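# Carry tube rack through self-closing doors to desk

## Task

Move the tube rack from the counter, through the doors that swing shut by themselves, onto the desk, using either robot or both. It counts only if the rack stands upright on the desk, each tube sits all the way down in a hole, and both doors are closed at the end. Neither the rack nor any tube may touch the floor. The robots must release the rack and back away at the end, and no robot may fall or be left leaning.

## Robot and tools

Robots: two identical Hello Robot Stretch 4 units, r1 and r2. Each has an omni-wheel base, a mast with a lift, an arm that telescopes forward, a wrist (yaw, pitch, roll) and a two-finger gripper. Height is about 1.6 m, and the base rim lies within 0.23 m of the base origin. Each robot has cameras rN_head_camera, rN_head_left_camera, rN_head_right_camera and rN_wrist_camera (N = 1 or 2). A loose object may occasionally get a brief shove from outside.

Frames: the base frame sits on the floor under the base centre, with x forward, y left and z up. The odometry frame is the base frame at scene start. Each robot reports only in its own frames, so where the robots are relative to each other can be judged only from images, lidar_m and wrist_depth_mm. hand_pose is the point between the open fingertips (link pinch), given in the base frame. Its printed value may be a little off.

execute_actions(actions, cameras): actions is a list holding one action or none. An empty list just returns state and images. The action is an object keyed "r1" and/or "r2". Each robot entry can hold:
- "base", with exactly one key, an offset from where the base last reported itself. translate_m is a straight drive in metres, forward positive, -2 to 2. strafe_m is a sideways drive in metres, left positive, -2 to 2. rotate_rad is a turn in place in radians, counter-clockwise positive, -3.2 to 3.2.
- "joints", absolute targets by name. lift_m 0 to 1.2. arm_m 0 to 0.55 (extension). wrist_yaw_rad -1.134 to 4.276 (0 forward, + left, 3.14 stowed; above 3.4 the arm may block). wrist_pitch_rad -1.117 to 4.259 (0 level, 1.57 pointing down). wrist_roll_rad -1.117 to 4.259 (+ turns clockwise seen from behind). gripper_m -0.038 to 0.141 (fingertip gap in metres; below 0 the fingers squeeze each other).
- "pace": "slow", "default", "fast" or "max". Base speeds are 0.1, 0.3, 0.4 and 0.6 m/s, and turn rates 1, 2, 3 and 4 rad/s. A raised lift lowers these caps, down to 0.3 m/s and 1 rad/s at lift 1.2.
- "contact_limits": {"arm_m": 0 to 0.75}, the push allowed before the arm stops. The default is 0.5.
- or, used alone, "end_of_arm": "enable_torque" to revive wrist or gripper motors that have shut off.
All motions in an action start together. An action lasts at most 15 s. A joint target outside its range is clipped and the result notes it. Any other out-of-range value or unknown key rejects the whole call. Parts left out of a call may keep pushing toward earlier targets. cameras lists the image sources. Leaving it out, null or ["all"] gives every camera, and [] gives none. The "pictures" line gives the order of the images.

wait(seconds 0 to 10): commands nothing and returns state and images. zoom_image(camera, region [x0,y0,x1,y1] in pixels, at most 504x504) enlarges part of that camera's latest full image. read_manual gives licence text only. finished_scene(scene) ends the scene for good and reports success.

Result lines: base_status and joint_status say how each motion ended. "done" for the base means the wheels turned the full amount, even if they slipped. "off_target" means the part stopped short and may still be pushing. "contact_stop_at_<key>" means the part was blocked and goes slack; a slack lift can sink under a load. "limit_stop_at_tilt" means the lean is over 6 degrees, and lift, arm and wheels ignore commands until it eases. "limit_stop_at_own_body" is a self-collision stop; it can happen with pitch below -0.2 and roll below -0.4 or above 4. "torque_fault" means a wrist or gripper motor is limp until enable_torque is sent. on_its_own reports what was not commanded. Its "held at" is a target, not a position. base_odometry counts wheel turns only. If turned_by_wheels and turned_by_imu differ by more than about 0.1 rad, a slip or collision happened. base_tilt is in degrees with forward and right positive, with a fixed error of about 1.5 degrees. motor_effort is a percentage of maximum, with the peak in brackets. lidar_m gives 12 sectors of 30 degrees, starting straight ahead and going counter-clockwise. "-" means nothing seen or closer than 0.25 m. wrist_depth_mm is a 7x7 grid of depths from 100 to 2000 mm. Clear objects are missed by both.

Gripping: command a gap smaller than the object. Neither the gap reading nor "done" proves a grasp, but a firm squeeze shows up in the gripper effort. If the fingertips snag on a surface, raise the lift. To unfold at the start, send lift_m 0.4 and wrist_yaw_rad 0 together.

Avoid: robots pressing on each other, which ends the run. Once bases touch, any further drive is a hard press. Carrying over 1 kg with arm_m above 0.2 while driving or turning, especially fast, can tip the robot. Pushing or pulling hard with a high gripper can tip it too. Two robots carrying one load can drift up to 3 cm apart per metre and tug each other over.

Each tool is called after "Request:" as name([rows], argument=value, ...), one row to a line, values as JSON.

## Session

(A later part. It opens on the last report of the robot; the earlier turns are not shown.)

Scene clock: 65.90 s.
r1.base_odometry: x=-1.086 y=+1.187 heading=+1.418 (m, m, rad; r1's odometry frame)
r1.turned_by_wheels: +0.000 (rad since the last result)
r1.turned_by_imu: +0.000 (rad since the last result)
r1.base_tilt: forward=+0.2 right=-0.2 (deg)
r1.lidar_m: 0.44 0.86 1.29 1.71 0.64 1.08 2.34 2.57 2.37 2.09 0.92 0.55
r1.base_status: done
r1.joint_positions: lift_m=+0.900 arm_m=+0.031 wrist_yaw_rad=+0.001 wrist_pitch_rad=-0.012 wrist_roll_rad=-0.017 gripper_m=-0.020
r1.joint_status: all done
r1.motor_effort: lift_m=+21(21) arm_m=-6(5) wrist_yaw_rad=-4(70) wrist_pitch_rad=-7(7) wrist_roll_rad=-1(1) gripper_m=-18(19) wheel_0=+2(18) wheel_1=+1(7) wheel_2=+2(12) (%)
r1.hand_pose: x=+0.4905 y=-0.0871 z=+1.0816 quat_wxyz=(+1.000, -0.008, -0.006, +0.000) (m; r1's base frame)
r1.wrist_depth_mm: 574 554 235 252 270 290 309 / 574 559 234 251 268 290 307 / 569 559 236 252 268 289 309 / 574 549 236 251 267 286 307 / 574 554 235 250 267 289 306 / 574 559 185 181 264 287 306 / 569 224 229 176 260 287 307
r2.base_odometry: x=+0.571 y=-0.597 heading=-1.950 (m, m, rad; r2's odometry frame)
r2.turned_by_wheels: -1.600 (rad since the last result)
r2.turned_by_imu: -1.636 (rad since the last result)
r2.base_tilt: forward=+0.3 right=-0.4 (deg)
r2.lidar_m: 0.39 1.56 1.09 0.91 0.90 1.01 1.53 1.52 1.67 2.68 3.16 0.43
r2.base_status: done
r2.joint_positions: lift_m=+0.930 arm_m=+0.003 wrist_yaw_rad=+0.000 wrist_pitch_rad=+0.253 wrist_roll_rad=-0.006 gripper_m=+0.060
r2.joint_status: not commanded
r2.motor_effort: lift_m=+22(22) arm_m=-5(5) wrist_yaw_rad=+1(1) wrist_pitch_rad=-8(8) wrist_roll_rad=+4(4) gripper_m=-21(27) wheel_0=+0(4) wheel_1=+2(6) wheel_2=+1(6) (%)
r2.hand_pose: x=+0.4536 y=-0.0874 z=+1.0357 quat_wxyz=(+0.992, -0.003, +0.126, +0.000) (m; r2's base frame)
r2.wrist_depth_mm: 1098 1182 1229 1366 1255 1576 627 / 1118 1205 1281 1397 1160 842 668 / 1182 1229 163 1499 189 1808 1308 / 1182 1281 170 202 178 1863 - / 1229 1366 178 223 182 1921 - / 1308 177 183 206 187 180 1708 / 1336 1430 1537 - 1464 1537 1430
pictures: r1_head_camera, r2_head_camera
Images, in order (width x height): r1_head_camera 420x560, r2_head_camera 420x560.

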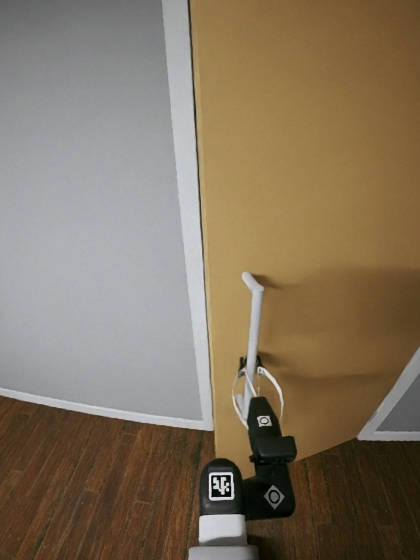

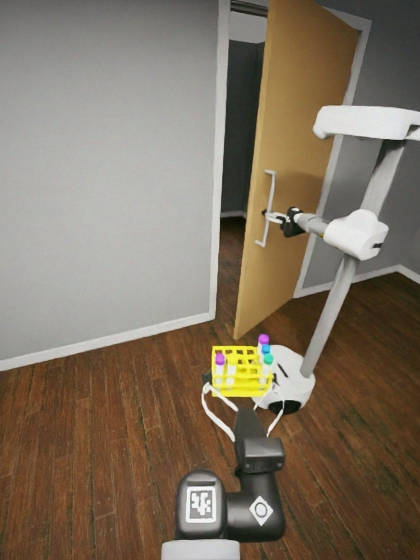

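Request:
execute_actions([
  {"r1":{"base":{"translate_m":-0.12},"pace":"slow"}},
], cameras=[])

Request:
execute_actions([
  {"r1":{"base":{"strafe_m":-0.07},"pace":"slow"}},
], cameras=[])

Request:
execute_actions([
  {"r1":{"base":{"translate_m":-0.14},"pace":"slow"}},
], cameras=[])

Request:
execute_actions([
  {"r1":{"base":{"strafe_m":-0.1},"pace":"slow"}},
], cameras=[])

Request:
execute_actions([
  {"r1":{"base":{"translate_m":-0.08},"pace":"slow"}},
], cameras=[])

Request:
execute_actions([
  {"r1":{"base":{"strafe_m":-0.1},"pace":"slow"}},
], cameras=[])

Request:
execute_actions([
  {"r1":{"base":{"translate_m":-0.08},"pace":"slow"}},
], cameras=[])

Request:
execute_actions([
  {"r1":{"base":{"strafe_m":-0.12},"pace":"slow"}},
], cameras=["r1_head_camera","r2_head_camera"])

Scene clock: 73.20 s.
r1.base_odometry: x=-1.104 y=+1.069 heading=+1.416 (m, m, rad; r1's odometry frame)
r1.turned_by_wheels: -0.002 (rad since the last result)
r1.turned_by_imu: -0.040 (rad since the last result)
r1.base_tilt: forward=+0.3 right=-0.2 (deg)
r1.lidar_m: 0.43 0.94 1.46 0.69 0.60 2.26 2.18 2.41 2.37 2.35 1.15 0.43
r1.base_status: done
r1.joint_positions: lift_m=+0.900 arm_m=+0.031 wrist_yaw_rad=-0.019 wrist_pitch_rad=-0.013 wrist_roll_rad=-0.018 gripper_m=-0.019
r1.joint_status: not commanded
r1.on_its_own: wrist_yaw_rad is at rest, and its effort (+54) is outside its rest range (-13 to +13)
r1.motor_effort: lift_m=+21(21) arm_m=-6(6) wrist_yaw_rad=+54(61) wrist_pitch_rad=-7(8) wrist_roll_rad=+1(2) gripper_m=-20(24) wheel_0=-18(25) wheel_1=-3(6) wheel_2=-2(7) (%)
r1.hand_pose: x=+0.4887 y=-0.0929 z=+1.0816 quat_wxyz=(+1.000, -0.009, -0.006, -0.010) (m; r1's base frame)
r1.wrist_depth_mm: 668 654 216 232 281 336 397 / 661 661 216 236 281 332 394 / 668 647 216 234 281 329 397 / 661 647 216 235 279 327 394 / 654 654 215 234 278 329 382 / 668 654 204 200 179 327 387 / 654 654 176 176 271 306 384
r2.base_odometry: x=+0.571 y=-0.597 heading=-1.950 (m, m, rad; r2's odometry frame)
r2.turned_by_wheels: +0.000 (rad since the last result)
r2.turned_by_imu: -0.003 (rad since the last result)
r2.base_tilt: forward=+0.3 right=+0.0 (deg)
r2.lidar_m: 0.38 1.56 1.10 0.90 0.91 1.01 1.54 1.53 1.69 2.70 3.17 0.42
r2.base_status: not commanded
r2.joint_positions: lift_m=+0.930 arm_m=+0.003 wrist_yaw_rad=+0.000 wrist_pitch_rad=+0.253 wrist_roll_rad=-0.006 gripper_m=+0.060
r2.joint_status: not commanded
r2.motor_effort: lift_m=+21(21) arm_m=-5(5) wrist_yaw_rad=-1(2) wrist_pitch_rad=-9(7) wrist_roll_rad=+4(3) gripper_m=-24(24) wheel_0=+0(0) wheel_1=+2(2) wheel_2=+1(1) (%)
r2.hand_pose: x=+0.4536 y=-0.0874 z=+1.0357 quat_wxyz=(+0.992, -0.003, +0.126, +0.000) (m; r2's base frame)
r2.wrist_depth_mm: 1098 1182 1255 1366 - 1537 1708 / 1118 1205 1281 1430 1205 820 683 / 1160 1255 163 1464 189 1756 - / 1205 1281 171 202 178 1863 - / 1255 1336 178 223 182 1921 - / 1281 177 183 206 188 180 1756 / 1336 1430 1464 - 1430 1499 798
pictures: none
No camera images: the call's "cameras" was empty. Leave "cameras" out to get every camera's image.

Scene clock: 75.30 s.
r1.base_odometry: x=-1.035 y=+1.058 heading=+1.418 (m, m, rad; r1's odometry frame)
r1.turned_by_wheels: +0.002 (rad since the last result)
r1.turned_by_imu: +0.001 (rad since the last result)
r1.base_tilt: forward=+0.1 right=-0.3 (deg)
r1.lidar_m: 0.44 0.95 1.42 0.73 0.68 2.27 2.23 2.41 2.32 2.28 1.19 0.57
r1.base_status: done
r1.joint_positions: lift_m=+0.900 arm_m=+0.031 wrist_yaw_rad=+0.014 wrist_pitch_rad=-0.013 wrist_roll_rad=-0.017 gripper_m=-0.020
r1.joint_status: not commanded
r1.on_its_own: wrist_yaw_rad is at rest, and its effort (-41) is outside its rest range (-13 to +13)
r1.motor_effort: lift_m=+21(21) arm_m=-3(6) wrist_yaw_rad=-41(50) wrist_pitch_rad=-5(6) wrist_roll_rad=+0(2) gripper_m=-13(21) wheel_0=+11(15) wheel_1=+2(9) wheel_2=+6(6) (%)
r1.hand_pose: x=+0.4911 y=-0.0833 z=+1.0817 quat_wxyz=(+1.000, -0.008, -0.007, +0.007) (m; r1's base frame)
r1.wrist_depth_mm: 691 211 222 258 293 336 387 / 683 211 223 259 291 334 384 / 683 211 223 259 290 334 382 / 683 210 221 257 287 329 382 / 683 210 221 256 289 332 379 / 683 206 173 190 290 330 377 / 683 181 175 178 169 330 379
r2.base_odometry: x=+0.571 y=-0.597 heading=-1.950 (m, m, rad; r2's odometry frame)
r2.turned_by_wheels: +0.000 (rad since the last result)
r2.turned_by_imu: -0.001 (rad since the last result)
r2.base_tilt: forward=+0.2 right=-0.3 (deg)
r2.lidar_m: 0.40 1.56 1.10 0.90 0.89 1.00 1.54 1.51 1.69 2.68 3.16 0.41
r2.base_status: not commanded
r2.joint_positions: lift_m=+0.930 arm_m=+0.003 wrist_yaw_rad=+0.000 wrist_pitch_rad=+0.253 wrist_roll_rad=-0.006 gripper_m=+0.060
r2.joint_status: not commanded
r2.motor_effort: lift_m=+22(21) arm_m=-5(5) wrist_yaw_rad=-1(1) wrist_pitch_rad=-8(8) wrist_roll_rad=+4(5) gripper_m=-22(23) wheel_0=+0(0) wheel_1=+2(2) wheel_2=+1(1) (%)
r2.hand_pose: x=+0.4536 y=-0.0874 z=+1.0357 quat_wxyz=(+0.992, -0.003, +0.126, +0.000) (m; r2's base frame)
r2.wrist_depth_mm: 1098 1182 1255 1336 - 1537 1756 / 1138 1205 1281 1397 1182 1008 1808 / 1160 1255 163 1464 189 1708 - / 1205 1281 171 202 178 1863 - / 1229 1308 178 223 182 1921 - / 1281 177 183 206 187 181 1863 / 1336 1464 1464 - 1430 1537 1499
pictures: none
No camera images: the call's "cameras" was empty. Leave "cameras" out to get every camera's image.

Scene clock: 79.37 s.
r1.base_odometry: x=-1.056 y=+0.920 heading=+1.417 (m, m, rad; r1's odometry frame)
r1.turned_by_wheels: -0.001 (rad since the last result)
r1.turned_by_imu: -0.237 (rad since the last result)
r1.base_tilt: forward=+0.3 right=-0.3 (deg)
r1.lidar_m: 0.41 1.00 1.24 1.73 0.58 0.83 2.12 2.14 2.57 2.31 1.67 0.64
r1.base_status: done
r1.joint_positions: lift_m=+0.900 arm_m=+0.031 wrist_yaw_rad=-0.005 wrist_pitch_rad=-0.012 wrist_roll_rad=-0.018 gripper_m=-0.019
r1.joint_status: not commanded
r1.on_its_own: wrist_yaw_rad is at rest, and its effort (+15) is outside its rest range (-13 to +13)
r1.motor_effort: lift_m=+19(21) arm_m=-5(5) wrist_yaw_rad=+15(57) wrist_pitch_rad=-9(15) wrist_roll_rad=+2(3) gripper_m=-20(22) wheel_0=-12(26) wheel_1=-3(20) wheel_2=+5(9) (%)
r1.hand_pose: x=+0.4897 y=-0.0889 z=+1.0816 quat_wxyz=(+1.000, -0.009, -0.006, -0.003) (m; r1's base frame)
r1.wrist_depth_mm: 683 179 221 255 413 732 904 / 683 179 221 255 407 723 878 / 683 178 220 255 404 707 891 / 683 179 220 252 404 699 891 / 676 178 220 251 399 691 891 / 676 177 199 185 340 691 878 / 668 169 204 180 375 699 878
r2.base_odometry: x=+0.571 y=-0.597 heading=-1.950 (m, m, rad; r2's odometry frame)
r2.turned_by_wheels: +0.000 (rad since the last result)
r2.turned_by_imu: -0.002 (rad since the last result)
r2.base_tilt: forward=+0.1 right=-0.2 (deg)
r2.lidar_m: 0.38 1.56 1.10 0.92 0.90 1.02 1.54 1.52 1.68 2.70 0.90 0.43
r2.base_status: not commanded
r2.joint_positions: lift_m=+0.930 arm_m=+0.003 wrist_yaw_rad=+0.000 wrist_pitch_rad=+0.253 wrist_roll_rad=-0.006 gripper_m=+0.060
r2.joint_status: not commanded
r2.motor_effort: lift_m=+21(21) arm_m=-5(5) wrist_yaw_rad=+0(0) wrist_pitch_rad=-8(8) wrist_roll_rad=+4(5) gripper_m=-22(23) wheel_0=+0(0) wheel_1=+2(2) wheel_2=+1(1) (%)
r2.hand_pose: x=+0.4536 y=-0.0874 z=+1.0357 quat_wxyz=(+0.992, -0.003, +0.126, +0.000) (m; r2's base frame)
r2.wrist_depth_mm: 1098 1182 1281 1366 - 1336 1808 / 1138 1205 1281 1397 - 1098 741 / 1160 1255 163 1499 189 1808 - / 1205 1308 171 202 178 1863 - / 1229 1336 178 223 182 1921 - / 1281 177 183 206 187 181 1863 / 1308 1430 1464 - 1281 1499 1537
pictures: none
No camera images: the call's "cameras" was empty. Leave "cameras" out to get every camera's image.

Scene clock: 81.53 s.
r1.base_odometry: x=-0.958 y=+0.904 heading=+1.418 (m, m, rad; r1's odometry frame)
r1.turned_by_wheels: +0.001 (rad since the last result)
r1.turned_by_imu: +0.001 (rad since the last result)
r1.base_tilt: forward=+0.2 right=-0.3 (deg)
r1.lidar_m: 0.37 1.03 1.26 1.82 0.66 0.94 2.12 2.14 2.45 2.21 1.70 0.68
r1.base_status: done
r1.joint_positions: lift_m=+0.900 arm_m=+0.030 wrist_yaw_rad=+0.004 wrist_pitch_rad=-0.013 wrist_roll_rad=-0.017 gripper_m=-0.020
r1.joint_status: not commanded
r1.motor_effort: lift_m=+19(19) arm_m=-2(4) wrist_yaw_rad=-13(36) wrist_pitch_rad=-6(9) wrist_roll_rad=-1(2) gripper_m=-10(16) wheel_0=+10(9) wheel_1=+1(4) wheel_2=-1(2) (%)
r1.hand_pose: x=+0.4900 y=-0.0862 z=+1.0818 quat_wxyz=(+1.000, -0.008, -0.006, +0.002) (m; r1's base frame)
r1.wrist_depth_mm: 136 163 193 282 433 831 891 / 137 163 192 281 436 842 878 / 135 163 192 278 430 831 891 / 134 162 190 277 421 842 891 / 134 162 189 276 421 831 891 / 135 160 178 186 392 831 878 / 134 146 188 138 340 820 878
r2.base_odometry: x=+0.571 y=-0.597 heading=-1.950 (m, m, rad; r2's odometry frame)
r2.turned_by_wheels: +0.000 (rad since the last result)
r2.turned_by_imu: -0.001 (rad since the last result)
r2.base_tilt: forward=+0.1 right=+0.0 (deg)
r2.lidar_m: 0.39 1.55 1.10 0.90 0.90 1.02 1.53 1.52 1.69 2.70 0.92 0.43
r2.base_status: not commanded
r2.joint_positions: lift_m=+0.930 arm_m=+0.003 wrist_yaw_rad=+0.000 wrist_pitch_rad=+0.253 wrist_roll_rad=-0.006 gripper_m=+0.060
r2.joint_status: not commanded
r2.motor_effort: lift_m=+22(21) arm_m=-5(4) wrist_yaw_rad=+0(1) wrist_pitch_rad=-8(8) wrist_roll_rad=+4(4) gripper_m=-26(21) wheel_0=+0(1) wheel_1=+2(2) wheel_2=+1(1) (%)
r2.hand_pose: x=+0.4536 y=-0.0874 z=+1.0357 quat_wxyz=(+0.992, -0.003, +0.126, +0.000) (m; r2's base frame)
r2.wrist_depth_mm: 1098 1160 1255 1366 - 1708 1756 / 1118 1205 1308 1430 - 1756 788 / 1160 1255 162 1464 189 1808 - / 1205 1308 171 202 178 1921 - / 1229 1336 178 223 182 1229 - / 1281 177 183 206 188 181 1863 / 1308 1464 1464 - 1464 1499 1499
pictures: none
No camera images: the call's "cameras" was empty. Leave "cameras" out to get every camera's image.

Scene clock: 84.43 s.
r1.base_odometry: x=-0.970 y=+0.826 heading=+1.417 (m, m, rad; r1's odometry frame)
r1.turned_by_wheels: +0.000 (rad since the last result)
r1.turned_by_imu: -0.131 (rad since the last result)
r1.base_tilt: forward=+0.2 right=-0.2 (deg)
r1.lidar_m: 0.39 1.05 1.23 1.80 0.59 0.82 2.08 2.08 2.40 2.28 2.19 1.11
r1.base_status: done
r1.joint_positions: lift_m=+0.900 arm_m=+0.031 wrist_yaw_rad=+0.004 wrist_pitch_rad=-0.013 wrist_roll_rad=-0.018 gripper_m=-0.019
r1.joint_status: not commanded
r1.motor_effort: lift_m=+19(19) arm_m=-6(6) wrist_yaw_rad=-13(38) wrist_pitch_rad=-7(7) wrist_roll_rad=+2(2) gripper_m=-21(25) wheel_0=-6(20) wheel_1=-3(14) wheel_2=+7(14) (%)
r1.hand_pose: x=+0.4907 y=-0.0862 z=+1.0818 quat_wxyz=(+1.000, -0.009, -0.006, +0.002) (m; r1's base frame)
r1.wrist_depth_mm: 148 166 229 293 866 1025 1138 / 148 167 229 289 842 1025 1098 / 149 167 230 289 831 1025 1118 / 149 166 229 187 809 1042 1098 / 149 166 226 285 798 1025 1118 / 148 164 187 184 661 1008 1078 / 148 146 202 180 564 1025 1118
r2.base_odometry: x=+0.571 y=-0.597 heading=-1.950 (m, m, rad; r2's odometry frame)
r2.turned_by_wheels: +0.000 (rad since the last result)
r2.turned_by_imu: -0.001 (rad since the last result)
r2.base_tilt: forward=+0.2 right=+0.0 (deg)
r2.lidar_m: 0.39 1.56 1.10 0.92 0.90 1.00 1.54 1.52 1.68 2.67 0.84 0.42
r2.base_status: not commanded
r2.joint_positions: lift_m=+0.930 arm_m=+0.003 wrist_yaw_rad=+0.000 wrist_pitch_rad=+0.253 wrist_roll_rad=-0.006 gripper_m=+0.060
r2.joint_status: not commanded
r2.motor_effort: lift_m=+22(21) arm_m=-5(5) wrist_yaw_rad=+2(1) wrist_pitch_rad=-8(7) wrist_roll_rad=+4(4) gripper_m=-21(20) wheel_0=+0(0) wheel_1=+2(2) wheel_2=+1(1) (%)
r2.hand_pose: x=+0.4536 y=-0.0874 z=+1.0357 quat_wxyz=(+0.992, -0.003, +0.126, +0.000) (m; r2's base frame)
r2.wrist_depth_mm: 1098 1182 1255 1366 - 1618 1808 / 1138 1182 1308 1430 - 1499 960 / 1160 1255 163 1464 189 1808 - / 1229 1281 171 202 178 1336 - / 1255 1366 178 223 182 1205 - / 1281 177 183 206 187 181 1863 / 1308 1464 1499 - 1499 1464 1537
pictures: none
No camera images: the call's "cameras" was empty. Leave "cameras" out to get every camera's image.

Scene clock: 86.60 s.
r1.base_odometry: x=-0.871 y=+0.810 heading=+1.418 (m, m, rad; r1's odometry frame)
r1.turned_by_wheels: +0.001 (rad since the last result)
r1.turned_by_imu: +0.000 (rad since the last result)
r1.base_tilt: forward=+0.2 right=-0.3 (deg)
r1.lidar_m: 0.35 1.12 1.25 1.88 0.71 0.90 2.05 2.05 2.37 2.17 2.18 1.26
r1.base_status: done
r1.joint_positions: lift_m=+0.900 arm_m=+0.031 wrist_yaw_rad=+0.003 wrist_pitch_rad=-0.013 wrist_roll_rad=-0.017 gripper_m=-0.020
r1.joint_status: not commanded
r1.motor_effort: lift_m=+19(19) arm_m=-4(5) wrist_yaw_rad=-13(27) wrist_pitch_rad=-5(6) wrist_roll_rad=-1(2) gripper_m=-14(18) wheel_0=+4(9) wheel_1=+1(5) wheel_2=+2(7) (%)
r1.hand_pose: x=+0.4904 y=-0.0864 z=+1.0821 quat_wxyz=(+1.000, -0.009, -0.007, +0.002) (m; r1's base frame)
r1.wrist_depth_mm: 128 165 228 449 976 1060 1138 / 128 165 226 442 976 1078 1160 / 126 165 226 436 960 1060 1138 / 126 165 226 433 960 1025 1118 / 125 164 225 427 960 1060 1118 / 126 162 182 181 960 1060 1118 / 125 144 207 154 759 1042 1118
r2.base_odometry: x=+0.571 y=-0.597 heading=-1.950 (m, m, rad; r2's odometry frame)
r2.turned_by_wheels: +0.000 (rad since the last result)
r2.turned_by_imu: -0.001 (rad since the last result)
r2.base_tilt: forward=+0.2 right=-0.1 (deg)
r2.lidar_m: 0.38 1.55 1.07 0.91 0.91 1.02 1.54 1.53 1.69 2.68 0.89 0.43
r2.base_status: not commanded
r2.joint_positions: lift_m=+0.930 arm_m=+0.003 wrist_yaw_rad=+0.000 wrist_pitch_rad=+0.253 wrist_roll_rad=-0.006 gripper_m=+0.060
r2.joint_status: not commanded
r2.motor_effort: lift_m=+22(21) arm_m=-5(4) wrist_yaw_rad=+0(0) wrist_pitch_rad=-8(8) wrist_roll_rad=+4(4) gripper_m=-24(23) wheel_0=-1(0) wheel_1=+2(2) wheel_2=+1(1) (%)
r2.hand_pose: x=+0.4536 y=-0.0874 z=+1.0357 quat_wxyz=(+0.992, -0.003, +0.126, +0.000) (m; r2's base frame)
r2.wrist_depth_mm: 1098 1160 1255 1366 - 1576 960 / 1118 1182 1281 1430 - 1537 946 / 1182 1255 163 1464 189 1618 1042 / 1182 1308 171 202 178 1576 - / 1229 1336 178 223 182 1098 - / 1281 177 183 206 187 181 1863 / 1308 1464 1464 - 1499 1397 1499
pictures: none
No camera images: the call's "cameras" was empty. Leave "cameras" out to get every camera's image.

Scene clock: 88.77 s.
r1.base_odometry: x=-0.883 y=+0.732 heading=+1.419 (m, m, rad; r1's odometry frame)
r1.turned_by_wheels: +0.001 (rad since the last result)
r1.turned_by_imu: -0.227 (rad since the last result)
r1.base_tilt: forward=+1.5 right=+0.5 (deg)
r1.lidar_m: 0.36 1.07 1.11 1.58 0.62 0.79 2.09 2.03 2.15 2.32 2.22 1.50
r1.base_status: done
r1.joint_positions: lift_m=+0.900 arm_m=+0.031 wrist_yaw_rad=+0.021 wrist_pitch_rad=-0.024 wrist_roll_rad=-0.017 gripper_m=-0.019
r1.joint_status: not commanded
r1.on_its_own: wrist_yaw_rad is at rest, and its effort (-60) is outside its rest range (-13 to +13); wrist_pitch_rad is at rest, and its effort (+26) is outside its rest range (-23 to +23)
r1.motor_effort: lift_m=+17(19) arm_m=-8(8) wrist_yaw_rad=-60(61) wrist_pitch_rad=+26(36) wrist_roll_rad=-1(0) gripper_m=-31(26) wheel_0=-2(9) wheel_1=-1(7) wheel_2=+19(18) (%)
r1.hand_pose: x=+0.4924 y=-0.0814 z=+1.0853 quat_wxyz=(+1.000, -0.008, -0.012, +0.010) (m; r1's base frame)
r1.wrist_depth_mm: 115 160 304 1042 1205 1397 1661 / 116 160 322 1042 1182 1366 1661 / 115 159 319 1060 1160 1366 1618 / 116 157 312 991 1160 1397 1618 / 115 156 304 991 1182 1397 1618 / 115 153 190 182 1182 1366 1618 / 115 132 229 181 1078 1366 1576
r2.base_odometry: x=+0.571 y=-0.597 heading=-1.950 (m, m, rad; r2's odometry frame)
r2.turned_by_wheels: +0.000 (rad since the last result)
r2.turned_by_imu: -0.001 (rad since the last result)
r2.base_tilt: forward=+0.2 right=+0.0 (deg)
r2.lidar_m: 0.39 1.56 1.09 0.91 0.89 1.02 1.54 1.52 1.68 2.70 0.84 0.42
r2.base_status: not commanded
r2.joint_positions: lift_m=+0.930 arm_m=+0.003 wrist_yaw_rad=+0.000 wrist_pitch_rad=+0.253 wrist_roll_rad=-0.006 gripper_m=+0.060
r2.joint_status: not commanded
r2.motor_effort: lift_m=+21(22) arm_m=-5(5) wrist_yaw_rad=+1(1) wrist_pitch_rad=-8(8) wrist_roll_rad=+5(4) gripper_m=-21(21) wheel_0=+0(0) wheel_1=+2(2) wheel_2=+1(1) (%)
r2.hand_pose: x=+0.4536 y=-0.0874 z=+1.0357 quat_wxyz=(+0.992, -0.003, +0.126, +0.000) (m; r2's base frame)
r2.wrist_depth_mm: 1098 1160 1255 1366 - 1618 946 / 1138 1205 1281 1430 - 1618 991 / 1160 1229 163 1464 189 1618 1042 / 1205 1308 171 202 178 1618 1138 / 1229 1336 178 223 182 1229 - / 1281 177 183 206 188 181 1808 / 1308 1464 1464 - 1464 1464 1430
pictures: none
No camera images: the call's "cameras" was empty. Leave "cameras" out to get every camera's image.

Scene clock: 92.20 s.
torque_fault: r1.wrist_yaw_rad switched itself off since the last result.
r1.base_odometry: x=-0.765 y=+0.714 heading=+1.420 (m, m, rad; r1's odometry frame)
r1.turned_by_wheels: +0.001 (rad since the last result)
r1.turned_by_imu: -0.263 (rad since the last result)
r1.base_tilt: forward=+0.3 right=-0.3 (deg)
r1.lidar_m: 1.24 0.38 1.11 1.27 1.87 0.68 0.94 2.05 2.04 2.43 2.18 2.09
r1.base_status: done
r1.joint_positions: lift_m=+0.900 arm_m=+0.031 wrist_yaw_rad=+0.847 wrist_pitch_rad=-0.013 wrist_roll_rad=-0.017 gripper_m=-0.019
r1.joint_status: not commanded
r1.on_its_own: wrist_yaw_rad is off since a torque_fault, until you send "end_of_arm": "enable_torque" (your +0.000 is given up)
r1.motor_effort: lift_m=+18(18) arm_m=-4(10) wrist_yaw_rad=+1(100) wrist_pitch_rad=-6(25) wrist_roll_rad=-1(3) gripper_m=-15(29) wheel_0=+2(20) wheel_1=-2(27) wheel_2=+7(25) (%)
r1.hand_pose: x=+0.4582 y=+0.1583 z=+1.0819 quat_wxyz=(+0.912, -0.005, -0.009, +0.411) (m; r1's base frame)
r1.wrist_depth_mm: 178 187 233 304 442 831 854 / 176 187 232 303 439 820 866 / 554 187 231 301 436 788 854 / 549 186 230 301 430 778 854 / 559 186 229 186 430 759 866 / 179 184 187 185 399 750 842 / 180 169 212 178 375 759 842
r2.base_odometry: x=+0.571 y=-0.597 heading=-1.950 (m, m, rad; r2's odometry frame)
r2.turned_by_wheels: +0.000 (rad since the last result)
r2.turned_by_imu: -0.001 (rad since the last result)
r2.base_tilt: forward=+0.2 right=-0.2 (deg)
r2.lidar_m: 0.40 1.57 1.10 0.91 0.90 1.02 1.54 1.51 1.70 2.68 0.89 0.42
r2.base_status: not commanded
r2.joint_positions: lift_m=+0.930 arm_m=+0.003 wrist_yaw_rad=+0.000 wrist_pitch_rad=+0.253 wrist_roll_rad=-0.006 gripper_m=+0.060
r2.joint_status: not commanded
r2.motor_effort: lift_m=+22(21) arm_m=-5(5) wrist_yaw_rad=+1(1) wrist_pitch_rad=-8(9) wrist_roll_rad=+4(5) gripper_m=-25(22) wheel_0=+0(0) wheel_1=+2(2) wheel_2=+1(1) (%)
r2.hand_pose: x=+0.4536 y=-0.0874 z=+1.0357 quat_wxyz=(+0.992, -0.003, +0.126, +0.000) (m; r2's base frame)
r2.wrist_depth_mm: 1098 1160 1255 1366 - 1618 931 / 1138 1229 1281 1397 - 1576 1025 / 1160 1255 163 1464 189 1576 - / 1205 1281 171 202 178 1499 - / 1255 1366 178 222 182 1078 - / 1281 177 183 206 188 181 1863 / 1308 1430 1499 - 1464 1430 1499
pictures: r1_head_camera, r2_head_camera
Images, in order (width x height): r1_head_camera 420x560, r2_head_camera 420x560.

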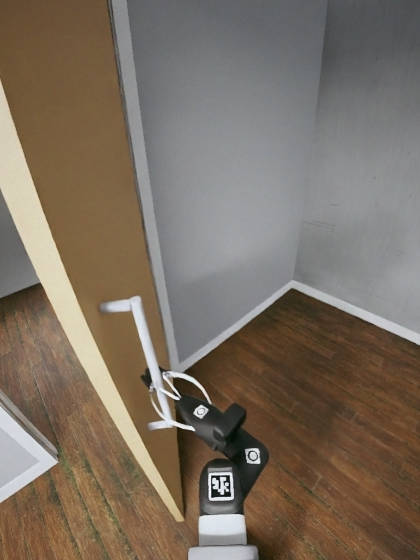

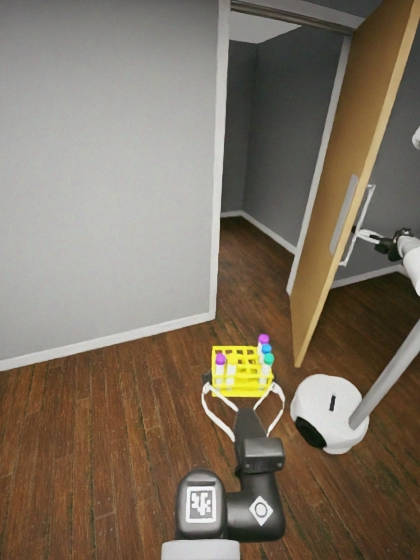

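Request:
execute_actions([
  {"r1":{"base":{"translate_m":0.3},"pace":"slow"}},
], cameras=["r1_head_camera","r2_head_camera"])

Scene clock: 97.97 s.
r1.base_odometry: x=-0.720 y=+1.011 heading=+1.420 (m, m, rad; r1's odometry frame)
r1.turned_by_wheels: +0.000 (rad since the last result)
r1.turned_by_imu: -0.001 (rad since the last result)
r1.base_tilt: forward=+0.2 right=-0.3 (deg)
r1.lidar_m: 0.98 0.45 0.25 0.28 1.87 0.93 1.20 2.25 2.26 2.31 2.01 1.67
r1.base_status: done
r1.joint_positions: lift_m=+0.900 arm_m=+0.031 wrist_yaw_rad=+2.225 wrist_pitch_rad=-0.013 wrist_roll_rad=-0.017 gripper_m=-0.020
r1.joint_status: not commanded
r1.on_its_own: wrist_yaw_rad is off since a torque_fault, until you send "end_of_arm": "enable_torque" (your +0.000 is given up)
r1.motor_effort: lift_m=+18(18) arm_m=-4(4) wrist_yaw_rad=+0(1) wrist_pitch_rad=-5(6) wrist_roll_rad=-1(2) gripper_m=-12(20) wheel_0=+5(6) wheel_1=+0(3) wheel_2=+1(7) (%)
r1.hand_pose: x=+0.0952 y=+0.2821 z=+1.0821 quat_wxyz=(+0.442, +0.002, -0.010, +0.897) (m; r1's base frame)
r1.wrist_depth_mm: - - - 236 218 191 - / - - - 236 218 190 174 / - - - 236 219 191 175 / - - - 236 218 191 176 / - - - 236 219 191 176 / - - 188 182 206 191 175 / - - - 177 217 186 -
r2.base_odometry: x=+0.571 y=-0.597 heading=-1.950 (m, m, rad; r2's odometry frame)
r2.turned_by_wheels: +0.000 (rad since the last result)
r2.turned_by_imu: -0.002 (rad since the last result)
r2.base_tilt: forward=+0.3 right=-0.2 (deg)
r2.lidar_m: 0.39 1.57 1.10 0.91 0.90 0.99 1.53 1.53 1.69 2.71 1.23 0.42
r2.base_status: not commanded
r2.joint_positions: lift_m=+0.930 arm_m=+0.003 wrist_yaw_rad=+0.000 wrist_pitch_rad=+0.253 wrist_roll_rad=-0.006 gripper_m=+0.060
r2.joint_status: not commanded
r2.motor_effort: lift_m=+22(21) arm_m=-5(5) wrist_yaw_rad=+2(1) wrist_pitch_rad=-8(8) wrist_roll_rad=+5(4) gripper_m=-21(21) wheel_0=+0(0) wheel_1=+2(2) wheel_2=+1(1) (%)
r2.hand_pose: x=+0.4536 y=-0.0874 z=+1.0357 quat_wxyz=(+0.992, -0.003, +0.126, +0.000) (m; r2's base frame)
r2.wrist_depth_mm: 1098 1160 1255 1366 - 1708 1756 / 1118 1205 1281 1430 - 1756 1808 / 1160 1255 163 1464 189 1808 - / 1205 1308 171 202 178 1921 - / 1229 1336 178 223 182 1336 - / 1281 177 183 206 187 181 1863 / 1308 1464 1464 - 1464 1537 1499
pictures: r1_head_camera, r2_head_camera
Images, in order (width x height): r1_head_camera 420x560, r2_head_camera 420x560.

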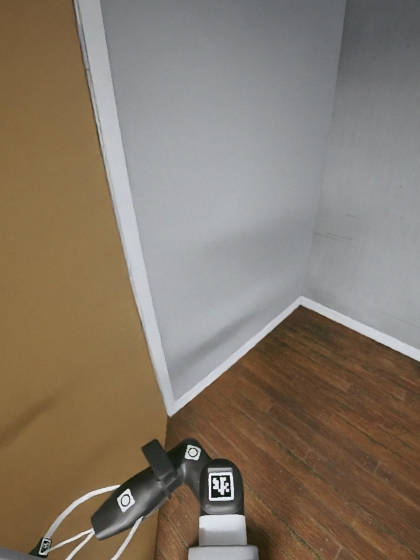

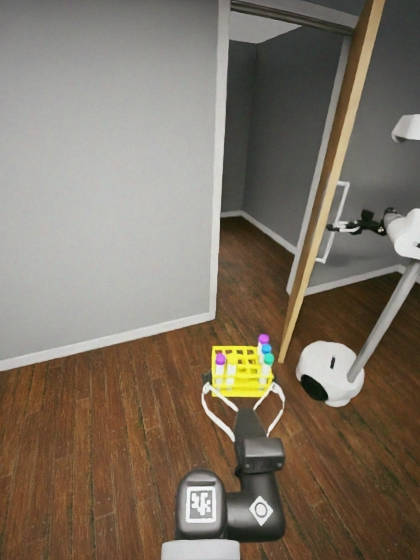

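Request:
execute_actions([
  {"r1":{"base":{"strafe_m":-0.35},"pace":"slow"}},
], cameras=["r2_head_camera"])

Scene clock: 103.30 s.
r1.base_odometry: x=-0.374 y=+0.958 heading=+1.421 (m, m, rad; r1's odometry frame)
r1.turned_by_wheels: +0.000 (rad since the last result)
r1.turned_by_imu: -0.003 (rad since the last result)
r1.base_tilt: forward=+0.2 right=-0.2 (deg)
r1.lidar_m: 1.28 0.65 0.28 1.33 1.25 1.14 2.33 2.02 2.01 2.01 1.72 1.75
r1.base_status: done
r1.joint_positions: lift_m=+0.900 arm_m=+0.031 wrist_yaw_rad=+1.832 wrist_pitch_rad=-0.013 wrist_roll_rad=-0.017 gripper_m=-0.020
r1.joint_status: not commanded
r1.on_its_own: wrist_yaw_rad is off since a torque_fault, until you send "end_of_arm": "enable_torque" (your +0.000 is given up)
r1.motor_effort: lift_m=+18(18) arm_m=-4(4) wrist_yaw_rad=+1(1) wrist_pitch_rad=-5(6) wrist_roll_rad=-1(1) gripper_m=-17(15) wheel_0=+3(8) wheel_1=-2(4) wheel_2=+2(1) (%)
r1.hand_pose: x=+0.2115 y=+0.3013 z=+1.0821 quat_wxyz=(+0.609, +0.000, -0.011, +0.793) (m; r1's base frame)
r1.wrist_depth_mm: - - 239 246 267 287 301 / - - 239 246 266 285 300 / - - 237 244 266 285 298 / - - 237 244 265 279 297 / - - 236 243 264 281 298 / - - 187 183 262 281 297 / - - 231 177 258 279 296
r2.base_odometry: x=+0.571 y=-0.597 heading=-1.950 (m, m, rad; r2's odometry frame)
r2.turned_by_wheels: +0.000 (rad since the last result)
r2.turned_by_imu: -0.002 (rad since the last result)
r2.base_tilt: forward=+0.3 right=-0.2 (deg)
r2.lidar_m: 0.39 1.56 1.10 0.91 0.90 1.02 1.53 1.53 1.67 2.71 1.29 0.42
r2.base_status: not commanded
r2.joint_positions: lift_m=+0.930 arm_m=+0.003 wrist_yaw_rad=+0.000 wrist_pitch_rad=+0.253 wrist_roll_rad=-0.006 gripper_m=+0.060
r2.joint_status: not commanded
r2.motor_effort: lift_m=+22(21) arm_m=-5(5) wrist_yaw_rad=+0(1) wrist_pitch_rad=-8(8) wrist_roll_rad=+5(5) gripper_m=-23(21) wheel_0=+0(0) wheel_1=+2(2) wheel_2=+1(1) (%)
r2.hand_pose: x=+0.4536 y=-0.0874 z=+1.0357 quat_wxyz=(+0.992, -0.003, +0.126, +0.000) (m; r2's base frame)
r2.wrist_depth_mm: 1078 1160 1229 1366 - 1618 1160 / 1118 1205 1281 1397 - 1661 1160 / 1182 1229 163 1464 189 1708 1182 / 1205 1281 171 202 178 1708 1205 / 1255 1336 178 223 182 1464 1205 / 1281 177 183 206 188 181 1160 / 1308 1464 1464 - 1499 1499 1182
pictures: r2_head_camera
Images, in order (width x height): r2_head_camera 420x560.

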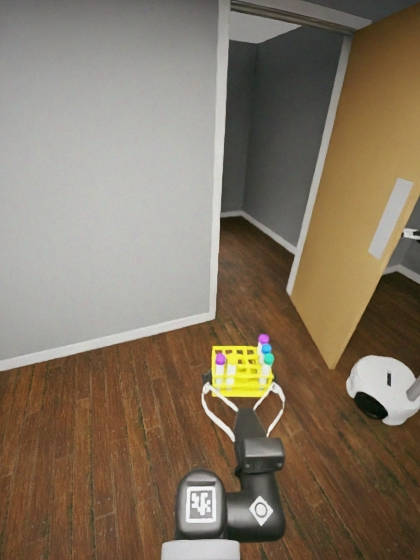

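Request:
execute_actions([
  {"r2":{"base":{"rotate_rad":0.44},"pace":"slow"}},
], cameras=[])

Request:
execute_actions([
  {"r2":{"base":{"strafe_m":-1.1},"pace":"slow"}},
], cameras=["r2_head_camera"])

Scene clock: 106.20 s.
r1.base_odometry: x=-0.374 y=+0.958 heading=+1.421 (m, m, rad; r1's odometry frame)
r1.turned_by_wheels: +0.000 (rad since the last result)
r1.turned_by_imu: -0.001 (rad since the last result)
r1.base_tilt: forward=+0.2 right=-0.3 (deg)
r1.lidar_m: 1.28 0.64 0.30 1.33 1.33 1.28 2.30 2.01 2.02 2.03 1.72 1.74
r1.base_status: not commanded
r1.joint_positions: lift_m=+0.900 arm_m=+0.031 wrist_yaw_rad=+1.832 wrist_pitch_rad=-0.013 wrist_roll_rad=-0.017 gripper_m=-0.020
r1.joint_status: not commanded
r1.on_its_own: wrist_yaw_rad is off since a torque_fault, until you send "end_of_arm": "enable_torque" (your +0.000 is given up)
r1.motor_effort: lift_m=+18(18) arm_m=-4(4) wrist_yaw_rad=-3(1) wrist_pitch_rad=-5(5) wrist_roll_rad=-1(1) gripper_m=-10(13) wheel_0=+3(4) wheel_1=-2(2) wheel_2=+2(1) (%)
r1.hand_pose: x=+0.2115 y=+0.3013 z=+1.0821 quat_wxyz=(+0.609, +0.000, -0.011, +0.793) (m; r1's base frame)
r1.wrist_depth_mm: - - 239 246 266 285 303 / - - 238 246 267 283 300 / - - 236 246 266 283 300 / - - 236 245 266 281 298 / - - 236 244 264 282 298 / - - 187 182 262 281 297 / - - 231 178 257 279 296
r2.base_odometry: x=+0.571 y=-0.597 heading=-1.510 (m, m, rad; r2's odometry frame)
r2.turned_by_wheels: +0.440 (rad since the last result)
r2.turned_by_imu: +0.448 (rad since the last result)
r2.base_tilt: forward=+0.2 right=-0.2 (deg)
r2.lidar_m: 0.40 1.17 0.89 0.88 0.96 1.58 1.55 1.64 2.42 1.30 1.32 0.43
r2.base_status: done
r2.joint_positions: lift_m=+0.930 arm_m=+0.003 wrist_yaw_rad=+0.000 wrist_pitch_rad=+0.253 wrist_roll_rad=-0.006 gripper_m=+0.060
r2.joint_status: not commanded
r2.motor_effort: lift_m=+21(21) arm_m=-5(5) wrist_yaw_rad=+0(1) wrist_pitch_rad=-8(8) wrist_roll_rad=+5(3) gripper_m=-23(24) wheel_0=-2(2) wheel_1=-1(3) wheel_2=+0(6) (%)
r2.hand_pose: x=+0.4537 y=-0.0874 z=+1.0357 quat_wxyz=(+0.992, -0.003, +0.126, +0.000) (m; r2's base frame)
r2.wrist_depth_mm: 1308 1308 1255 1229 1205 1160 - / 1366 1336 1308 1281 1229 1205 - / 1397 1397 163 1336 189 1281 - / 1464 1464 171 202 178 1308 - / 1576 1537 178 223 182 1397 - / 1661 177 183 205 188 181 1863 / 1618 1576 1464 - 1464 1499 1499
pictures: none
No camera images: the call's "cameras" was empty. Leave "cameras" out to get every camera's image.

action 0: r2: "base": strafe_m = -1.1 would last too long for one action: at the pace "slow" strafe_m can be at most 0.78 in either direction: name a faster pace, or command the rest in another action

Request:
execute_actions([
  {"r2":{"base":{"strafe_m":-1.1}}},
], cameras=["r2_head_camera"])

Scene clock: 111.90 s.
r1.base_odometry: x=-0.374 y=+0.958 heading=+1.421 (m, m, rad; r1's odometry frame)
r1.turned_by_wheels: +0.000 (rad since the last result)
r1.turned_by_imu: -0.002 (rad since the last result)
r1.base_tilt: forward=+0.2 right=-0.3 (deg)
r1.lidar_m: 1.26 0.64 0.29 1.33 0.25 0.25 0.29 0.39 2.03 1.99 1.74 1.73
r1.base_status: not commanded
r1.joint_positions: lift_m=+0.900 arm_m=+0.031 wrist_yaw_rad=+1.832 wrist_pitch_rad=-0.013 wrist_roll_rad=-0.017 gripper_m=-0.020
r1.joint_status: not commanded
r1.on_its_own: wrist_yaw_rad is off since a torque_fault, until you send "end_of_arm": "enable_torque" (your +0.000 is given up)
r1.motor_effort: lift_m=+18(18) arm_m=-4(4) wrist_yaw_rad=-3(1) wrist_pitch_rad=-6(5) wrist_roll_rad=-1(1) gripper_m=-13(18) wheel_0=+4(3) wheel_1=-2(2) wheel_2=+2(1) (%)
r1.hand_pose: x=+0.2115 y=+0.3013 z=+1.0821 quat_wxyz=(+0.609, +0.000, -0.011, +0.793) (m; r1's base frame)
r1.wrist_depth_mm: - - 240 245 268 285 301 / - - 238 246 265 283 301 / - - 237 244 266 283 298 / - - 236 244 264 282 298 / - - 236 244 264 281 297 / - - 187 182 262 282 297 / - - 231 177 258 279 296
r2.base_odometry: x=-0.527 y=-0.663 heading=-1.510 (m, m, rad; r2's odometry frame)
r2.turned_by_wheels: +0.000 (rad since the last result)
r2.turned_by_imu: -0.006 (rad since the last result)
r2.base_tilt: forward=+0.0 right=-0.1 (deg)
r2.lidar_m: 0.39 1.56 2.03 2.00 2.14 1.68 1.65 1.75 2.12 2.05 0.28 0.30
r2.base_status: done
r2.joint_positions: lift_m=+0.930 arm_m=+0.003 wrist_yaw_rad=+0.000 wrist_pitch_rad=+0.253 wrist_roll_rad=-0.006 gripper_m=+0.060
r2.joint_status: not commanded
r2.motor_effort: lift_m=+21(21) arm_m=-5(5) wrist_yaw_rad=+2(0) wrist_pitch_rad=-8(9) wrist_roll_rad=+4(5) gripper_m=-22(23) wheel_0=+0(8) wheel_1=+2(9) wheel_2=+1(1) (%)
r2.hand_pose: x=+0.4536 y=-0.0874 z=+1.0357 quat_wxyz=(+0.992, -0.003, +0.126, +0.000) (m; r2's base frame)
r2.wrist_depth_mm: 1205 1182 - - - 1078 1078 / 1255 1229 1255 - - 1118 1098 / 1308 1308 163 - 189 436 455 / 1397 1336 171 202 177 1229 1205 / 1430 1397 178 223 182 430 1255 / 1537 177 183 206 187 181 1308 / 1576 1537 1464 - 1464 1366 1397
pictures: r2_head_camera
Images, in order (width x height): r2_head_camera 420x560.

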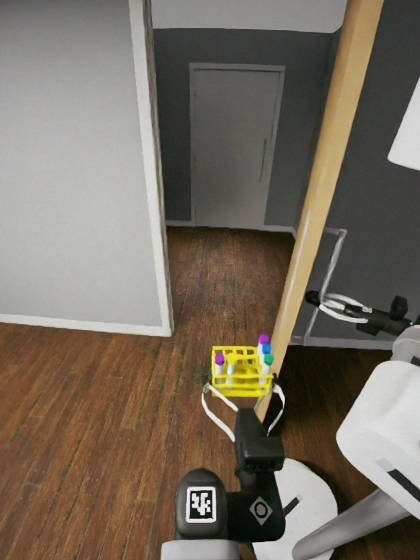

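Too close to r1; move left.

Request:
execute_actions([
  {"r2":{"base":{"strafe_m":0.3},"pace":"slow"}},
], cameras=["r2_head_camera"])

Scene clock: 116.60 s.
r1.base_odometry: x=-0.374 y=+0.958 heading=+1.421 (m, m, rad; r1's odometry frame)
r1.turned_by_wheels: +0.000 (rad since the last result)
r1.turned_by_imu: -0.001 (rad since the last result)
r1.base_tilt: forward=+0.2 right=-0.3 (deg)
r1.lidar_m: 1.27 0.65 0.30 1.32 0.49 0.51 0.56 2.02 2.01 2.03 1.73 1.72
r1.base_status: not commanded
r1.joint_positions: lift_m=+0.900 arm_m=+0.031 wrist_yaw_rad=+1.832 wrist_pitch_rad=-0.013 wrist_roll_rad=-0.017 gripper_m=-0.020
r1.joint_status: not commanded
r1.on_its_own: wrist_yaw_rad is off since a torque_fault, until you send "end_of_arm": "enable_torque" (your +0.000 is given up)
r1.motor_effort: lift_m=+18(18) arm_m=-4(4) wrist_yaw_rad=-3(1) wrist_pitch_rad=-4(4) wrist_roll_rad=-1(1) gripper_m=-13(15) wheel_0=+3(4) wheel_1=-2(2) wheel_2=+1(2) (%)
r1.hand_pose: x=+0.2115 y=+0.3013 z=+1.0821 quat_wxyz=(+0.609, +0.000, -0.011, +0.793) (m; r1's base frame)
r1.wrist_depth_mm: - - 239 247 267 286 303 / - - 238 245 267 283 300 / - - 238 244 266 283 298 / - - 236 244 264 282 298 / - - 236 243 264 282 297 / - - 187 182 260 281 297 / - - 230 177 258 281 296
r2.base_odometry: x=-0.228 y=-0.645 heading=-1.510 (m, m, rad; r2's odometry frame)
r2.turned_by_wheels: +0.000 (rad since the last result)
r2.turned_by_imu: -0.001 (rad since the last result)
r2.base_tilt: forward=+0.2 right=-0.1 (deg)
r2.lidar_m: 0.40 1.60 1.73 1.70 1.83 1.64 1.62 1.70 2.45 0.59 0.53 0.42
r2.base_status: done
r2.joint_positions: lift_m=+0.930 arm_m=+0.003 wrist_yaw_rad=+0.000 wrist_pitch_rad=+0.253 wrist_roll_rad=-0.006 gripper_m=+0.060
r2.joint_status: not commanded
r2.motor_effort: lift_m=+22(21) arm_m=-5(5) wrist_yaw_rad=-2(1) wrist_pitch_rad=-9(8) wrist_roll_rad=+5(5) gripper_m=-20(22) wheel_0=+0(4) wheel_1=+2(5) wheel_2=+1(0) (%)
r2.hand_pose: x=+0.4536 y=-0.0874 z=+1.0357 quat_wxyz=(+0.992, -0.003, +0.126, +0.000) (m; r2's base frame)
r2.wrist_depth_mm: 1229 1205 1182 - - - 1118 / 1281 1281 1229 - - - 1042 / 1336 1308 163 - 190 - 1008 / 1430 1366 171 202 177 - 976 / 1499 1464 178 223 182 - 946 / 1576 177 183 206 188 180 798 / 1576 1576 1464 - 1464 1499 778
pictures: r2_head_camera
Images, in order (width x height): r2_head_camera 420x560.

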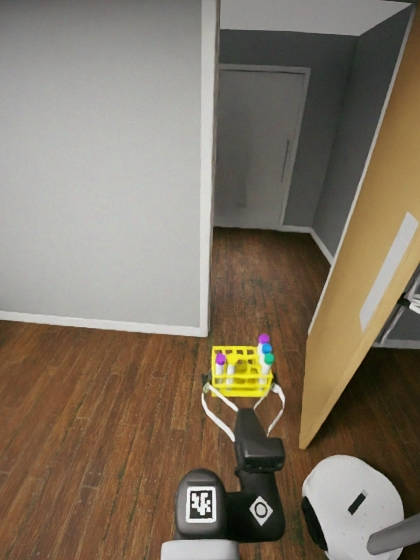

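Request:
execute_actions([
  {"r2":{"base":{"translate_m":1.0}}},
], cameras=[])

Request:
execute_actions([
  {"r2":{"base":{"strafe_m":-0.35},"pace":"slow"}},
], cameras=["r2_head_camera","r2_head_right_camera"])

Scene clock: 124.53 s.
r1.base_odometry: x=-0.374 y=+0.958 heading=+1.421 (m, m, rad; r1's odometry frame)
r1.turned_by_wheels: +0.000 (rad since the last result)
r1.turned_by_imu: -0.003 (rad since the last result)
r1.base_tilt: forward=+0.2 right=-0.3 (deg)
r1.lidar_m: 1.26 0.64 0.28 0.72 0.83 2.34 2.32 2.02 2.03 2.01 1.70 1.73
r1.base_status: not commanded
r1.joint_positions: lift_m=+0.900 arm_m=+0.031 wrist_yaw_rad=+1.832 wrist_pitch_rad=-0.013 wrist_roll_rad=-0.017 gripper_m=-0.020
r1.joint_status: not commanded
r1.on_its_own: wrist_yaw_rad is off since a torque_fault, until you send "end_of_arm": "enable_torque" (your +0.000 is given up)
r1.motor_effort: lift_m=+18(18) arm_m=-4(4) wrist_yaw_rad=-1(1) wrist_pitch_rad=-4(4) wrist_roll_rad=-1(1) gripper_m=-11(18) wheel_0=+3(4) wheel_1=-2(2) wheel_2=+1(2) (%)
r1.hand_pose: x=+0.2115 y=+0.3013 z=+1.0821 quat_wxyz=(+0.609, +0.000, -0.011, +0.793) (m; r1's base frame)
r1.wrist_depth_mm: - - 237 246 267 285 301 / - - 237 244 266 285 300 / - - 238 245 266 282 300 / - - 236 245 266 282 298 / - - 237 243 264 282 297 / - - 187 182 262 281 298 / - - 230 178 259 281 296
r2.base_odometry: x=-0.167 y=-1.643 heading=-1.510 (m, m, rad; r2's odometry frame)
r2.turned_by_wheels: +0.000 (rad since the last result)
r2.turned_by_imu: -0.009 (rad since the last result)
r2.base_tilt: forward=+0.2 right=-0.1 (deg)
r2.lidar_m: 0.38 0.54 0.80 1.61 1.73 2.68 2.63 0.73 0.62 0.61 0.77 0.41
r2.base_status: done
r2.joint_positions: lift_m=+0.930 arm_m=+0.003 wrist_yaw_rad=+0.000 wrist_pitch_rad=+0.253 wrist_roll_rad=-0.006 gripper_m=+0.060
r2.joint_status: not commanded
r2.motor_effort: lift_m=+21(21) arm_m=-5(5) wrist_yaw_rad=-1(1) wrist_pitch_rad=-9(8) wrist_roll_rad=+4(3) gripper_m=-23(22) wheel_0=+0(6) wheel_1=-1(6) wheel_2=+1(9) (%)
r2.hand_pose: x=+0.4536 y=-0.0874 z=+1.0357 quat_wxyz=(+0.992, -0.003, +0.126, +0.000) (m; r2's base frame)
r2.wrist_depth_mm: 263 255 246 - - - - / 274 266 253 - - - - / 287 279 163 - 191 - - / 301 293 171 202 177 - - / 317 307 178 223 182 - - / 332 177 183 206 187 181 1863 / 351 345 319 - 1499 1537 1499
pictures: none
No camera images: the call's "cameras" was empty. Leave "cameras" out to get every camera's image.

Scene clock: 129.17 s.
r1.base_odometry: x=-0.374 y=+0.958 heading=+1.421 (m, m, rad; r1's odometry frame)
r1.turned_by_wheels: +0.000 (rad since the last result)
r1.turned_by_imu: -0.001 (rad since the last result)
r1.base_tilt: forward=+0.3 right=-0.3 (deg)
r1.lidar_m: 1.25 0.65 0.30 0.51 2.34 2.34 2.33 2.02 2.02 2.01 1.71 1.73
r1.base_status: not commanded
r1.joint_positions: lift_m=+0.900 arm_m=+0.031 wrist_yaw_rad=+1.832 wrist_pitch_rad=-0.013 wrist_roll_rad=-0.017 gripper_m=-0.020
r1.joint_status: not commanded
r1.on_its_own: wrist_yaw_rad is off since a torque_fault, until you send "end_of_arm": "enable_torque" (your +0.000 is given up)
r1.motor_effort: lift_m=+18(18) arm_m=-4(4) wrist_yaw_rad=+1(1) wrist_pitch_rad=-5(5) wrist_roll_rad=-1(1) gripper_m=-13(17) wheel_0=+4(3) wheel_1=-2(2) wheel_2=+1(1) (%)
r1.hand_pose: x=+0.2115 y=+0.3013 z=+1.0821 quat_wxyz=(+0.609, +0.000, -0.011, +0.793) (m; r1's base frame)
r1.wrist_depth_mm: - - 238 247 268 286 304 / - - 238 246 266 283 301 / - - 237 245 266 283 298 / - - 236 244 265 281 297 / - - 236 243 264 283 296 / - - 187 182 262 282 296 / - - 231 178 258 279 297
r2.base_odometry: x=-0.516 y=-1.665 heading=-1.510 (m, m, rad; r2's odometry frame)
r2.turned_by_wheels: +0.000 (rad since the last result)
r2.turned_by_imu: -0.004 (rad since the last result)
r2.base_tilt: forward=+0.3 right=-0.2 (deg)
r2.lidar_m: 0.39 0.58 0.74 1.96 2.09 2.71 0.59 0.31 0.26 0.29 0.36 0.40
r2.base_status: done
r2.joint_positions: lift_m=+0.930 arm_m=+0.003 wrist_yaw_rad=+0.000 wrist_pitch_rad=+0.253 wrist_roll_rad=-0.006 gripper_m=+0.060
r2.joint_status: not commanded
r2.motor_effort: lift_m=+21(21) arm_m=-5(5) wrist_yaw_rad=+0(1) wrist_pitch_rad=-8(9) wrist_roll_rad=+3(4) gripper_m=-20(21) wheel_0=-1(2) wheel_1=+0(7) wheel_2=+0(1) (%)
r2.hand_pose: x=+0.4536 y=-0.0874 z=+1.0357 quat_wxyz=(+0.992, -0.003, +0.126, +0.000) (m; r2's base frame)
r2.wrist_depth_mm: 1308 1863 - - - - 1618 / 1308 1863 - - - - 1618 / 1281 1863 163 - 189 - 1661 / 1281 1808 171 202 176 - 1661 / 1255 1708 179 223 182 - 1708 / 1281 177 183 206 187 180 1576 / 1229 1618 1464 - 1499 1537 1464
pictures: r2_head_camera, r2_head_right_camera
Images, in order (width x height): r2_head_camera 420x560, r2_head_right_camera 420x672.

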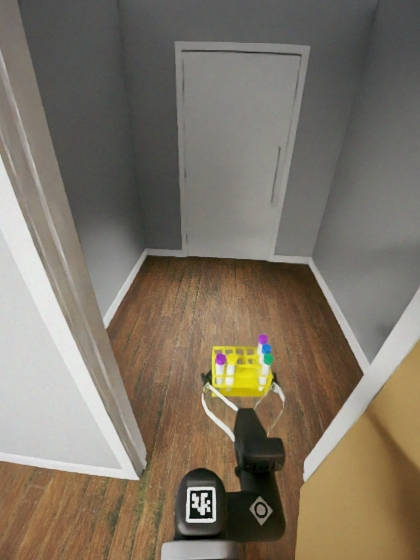

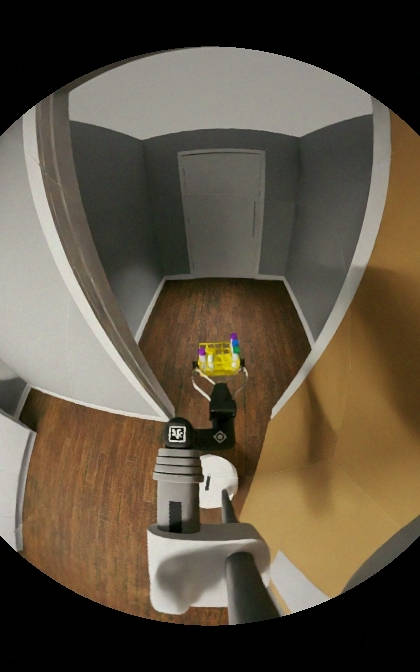

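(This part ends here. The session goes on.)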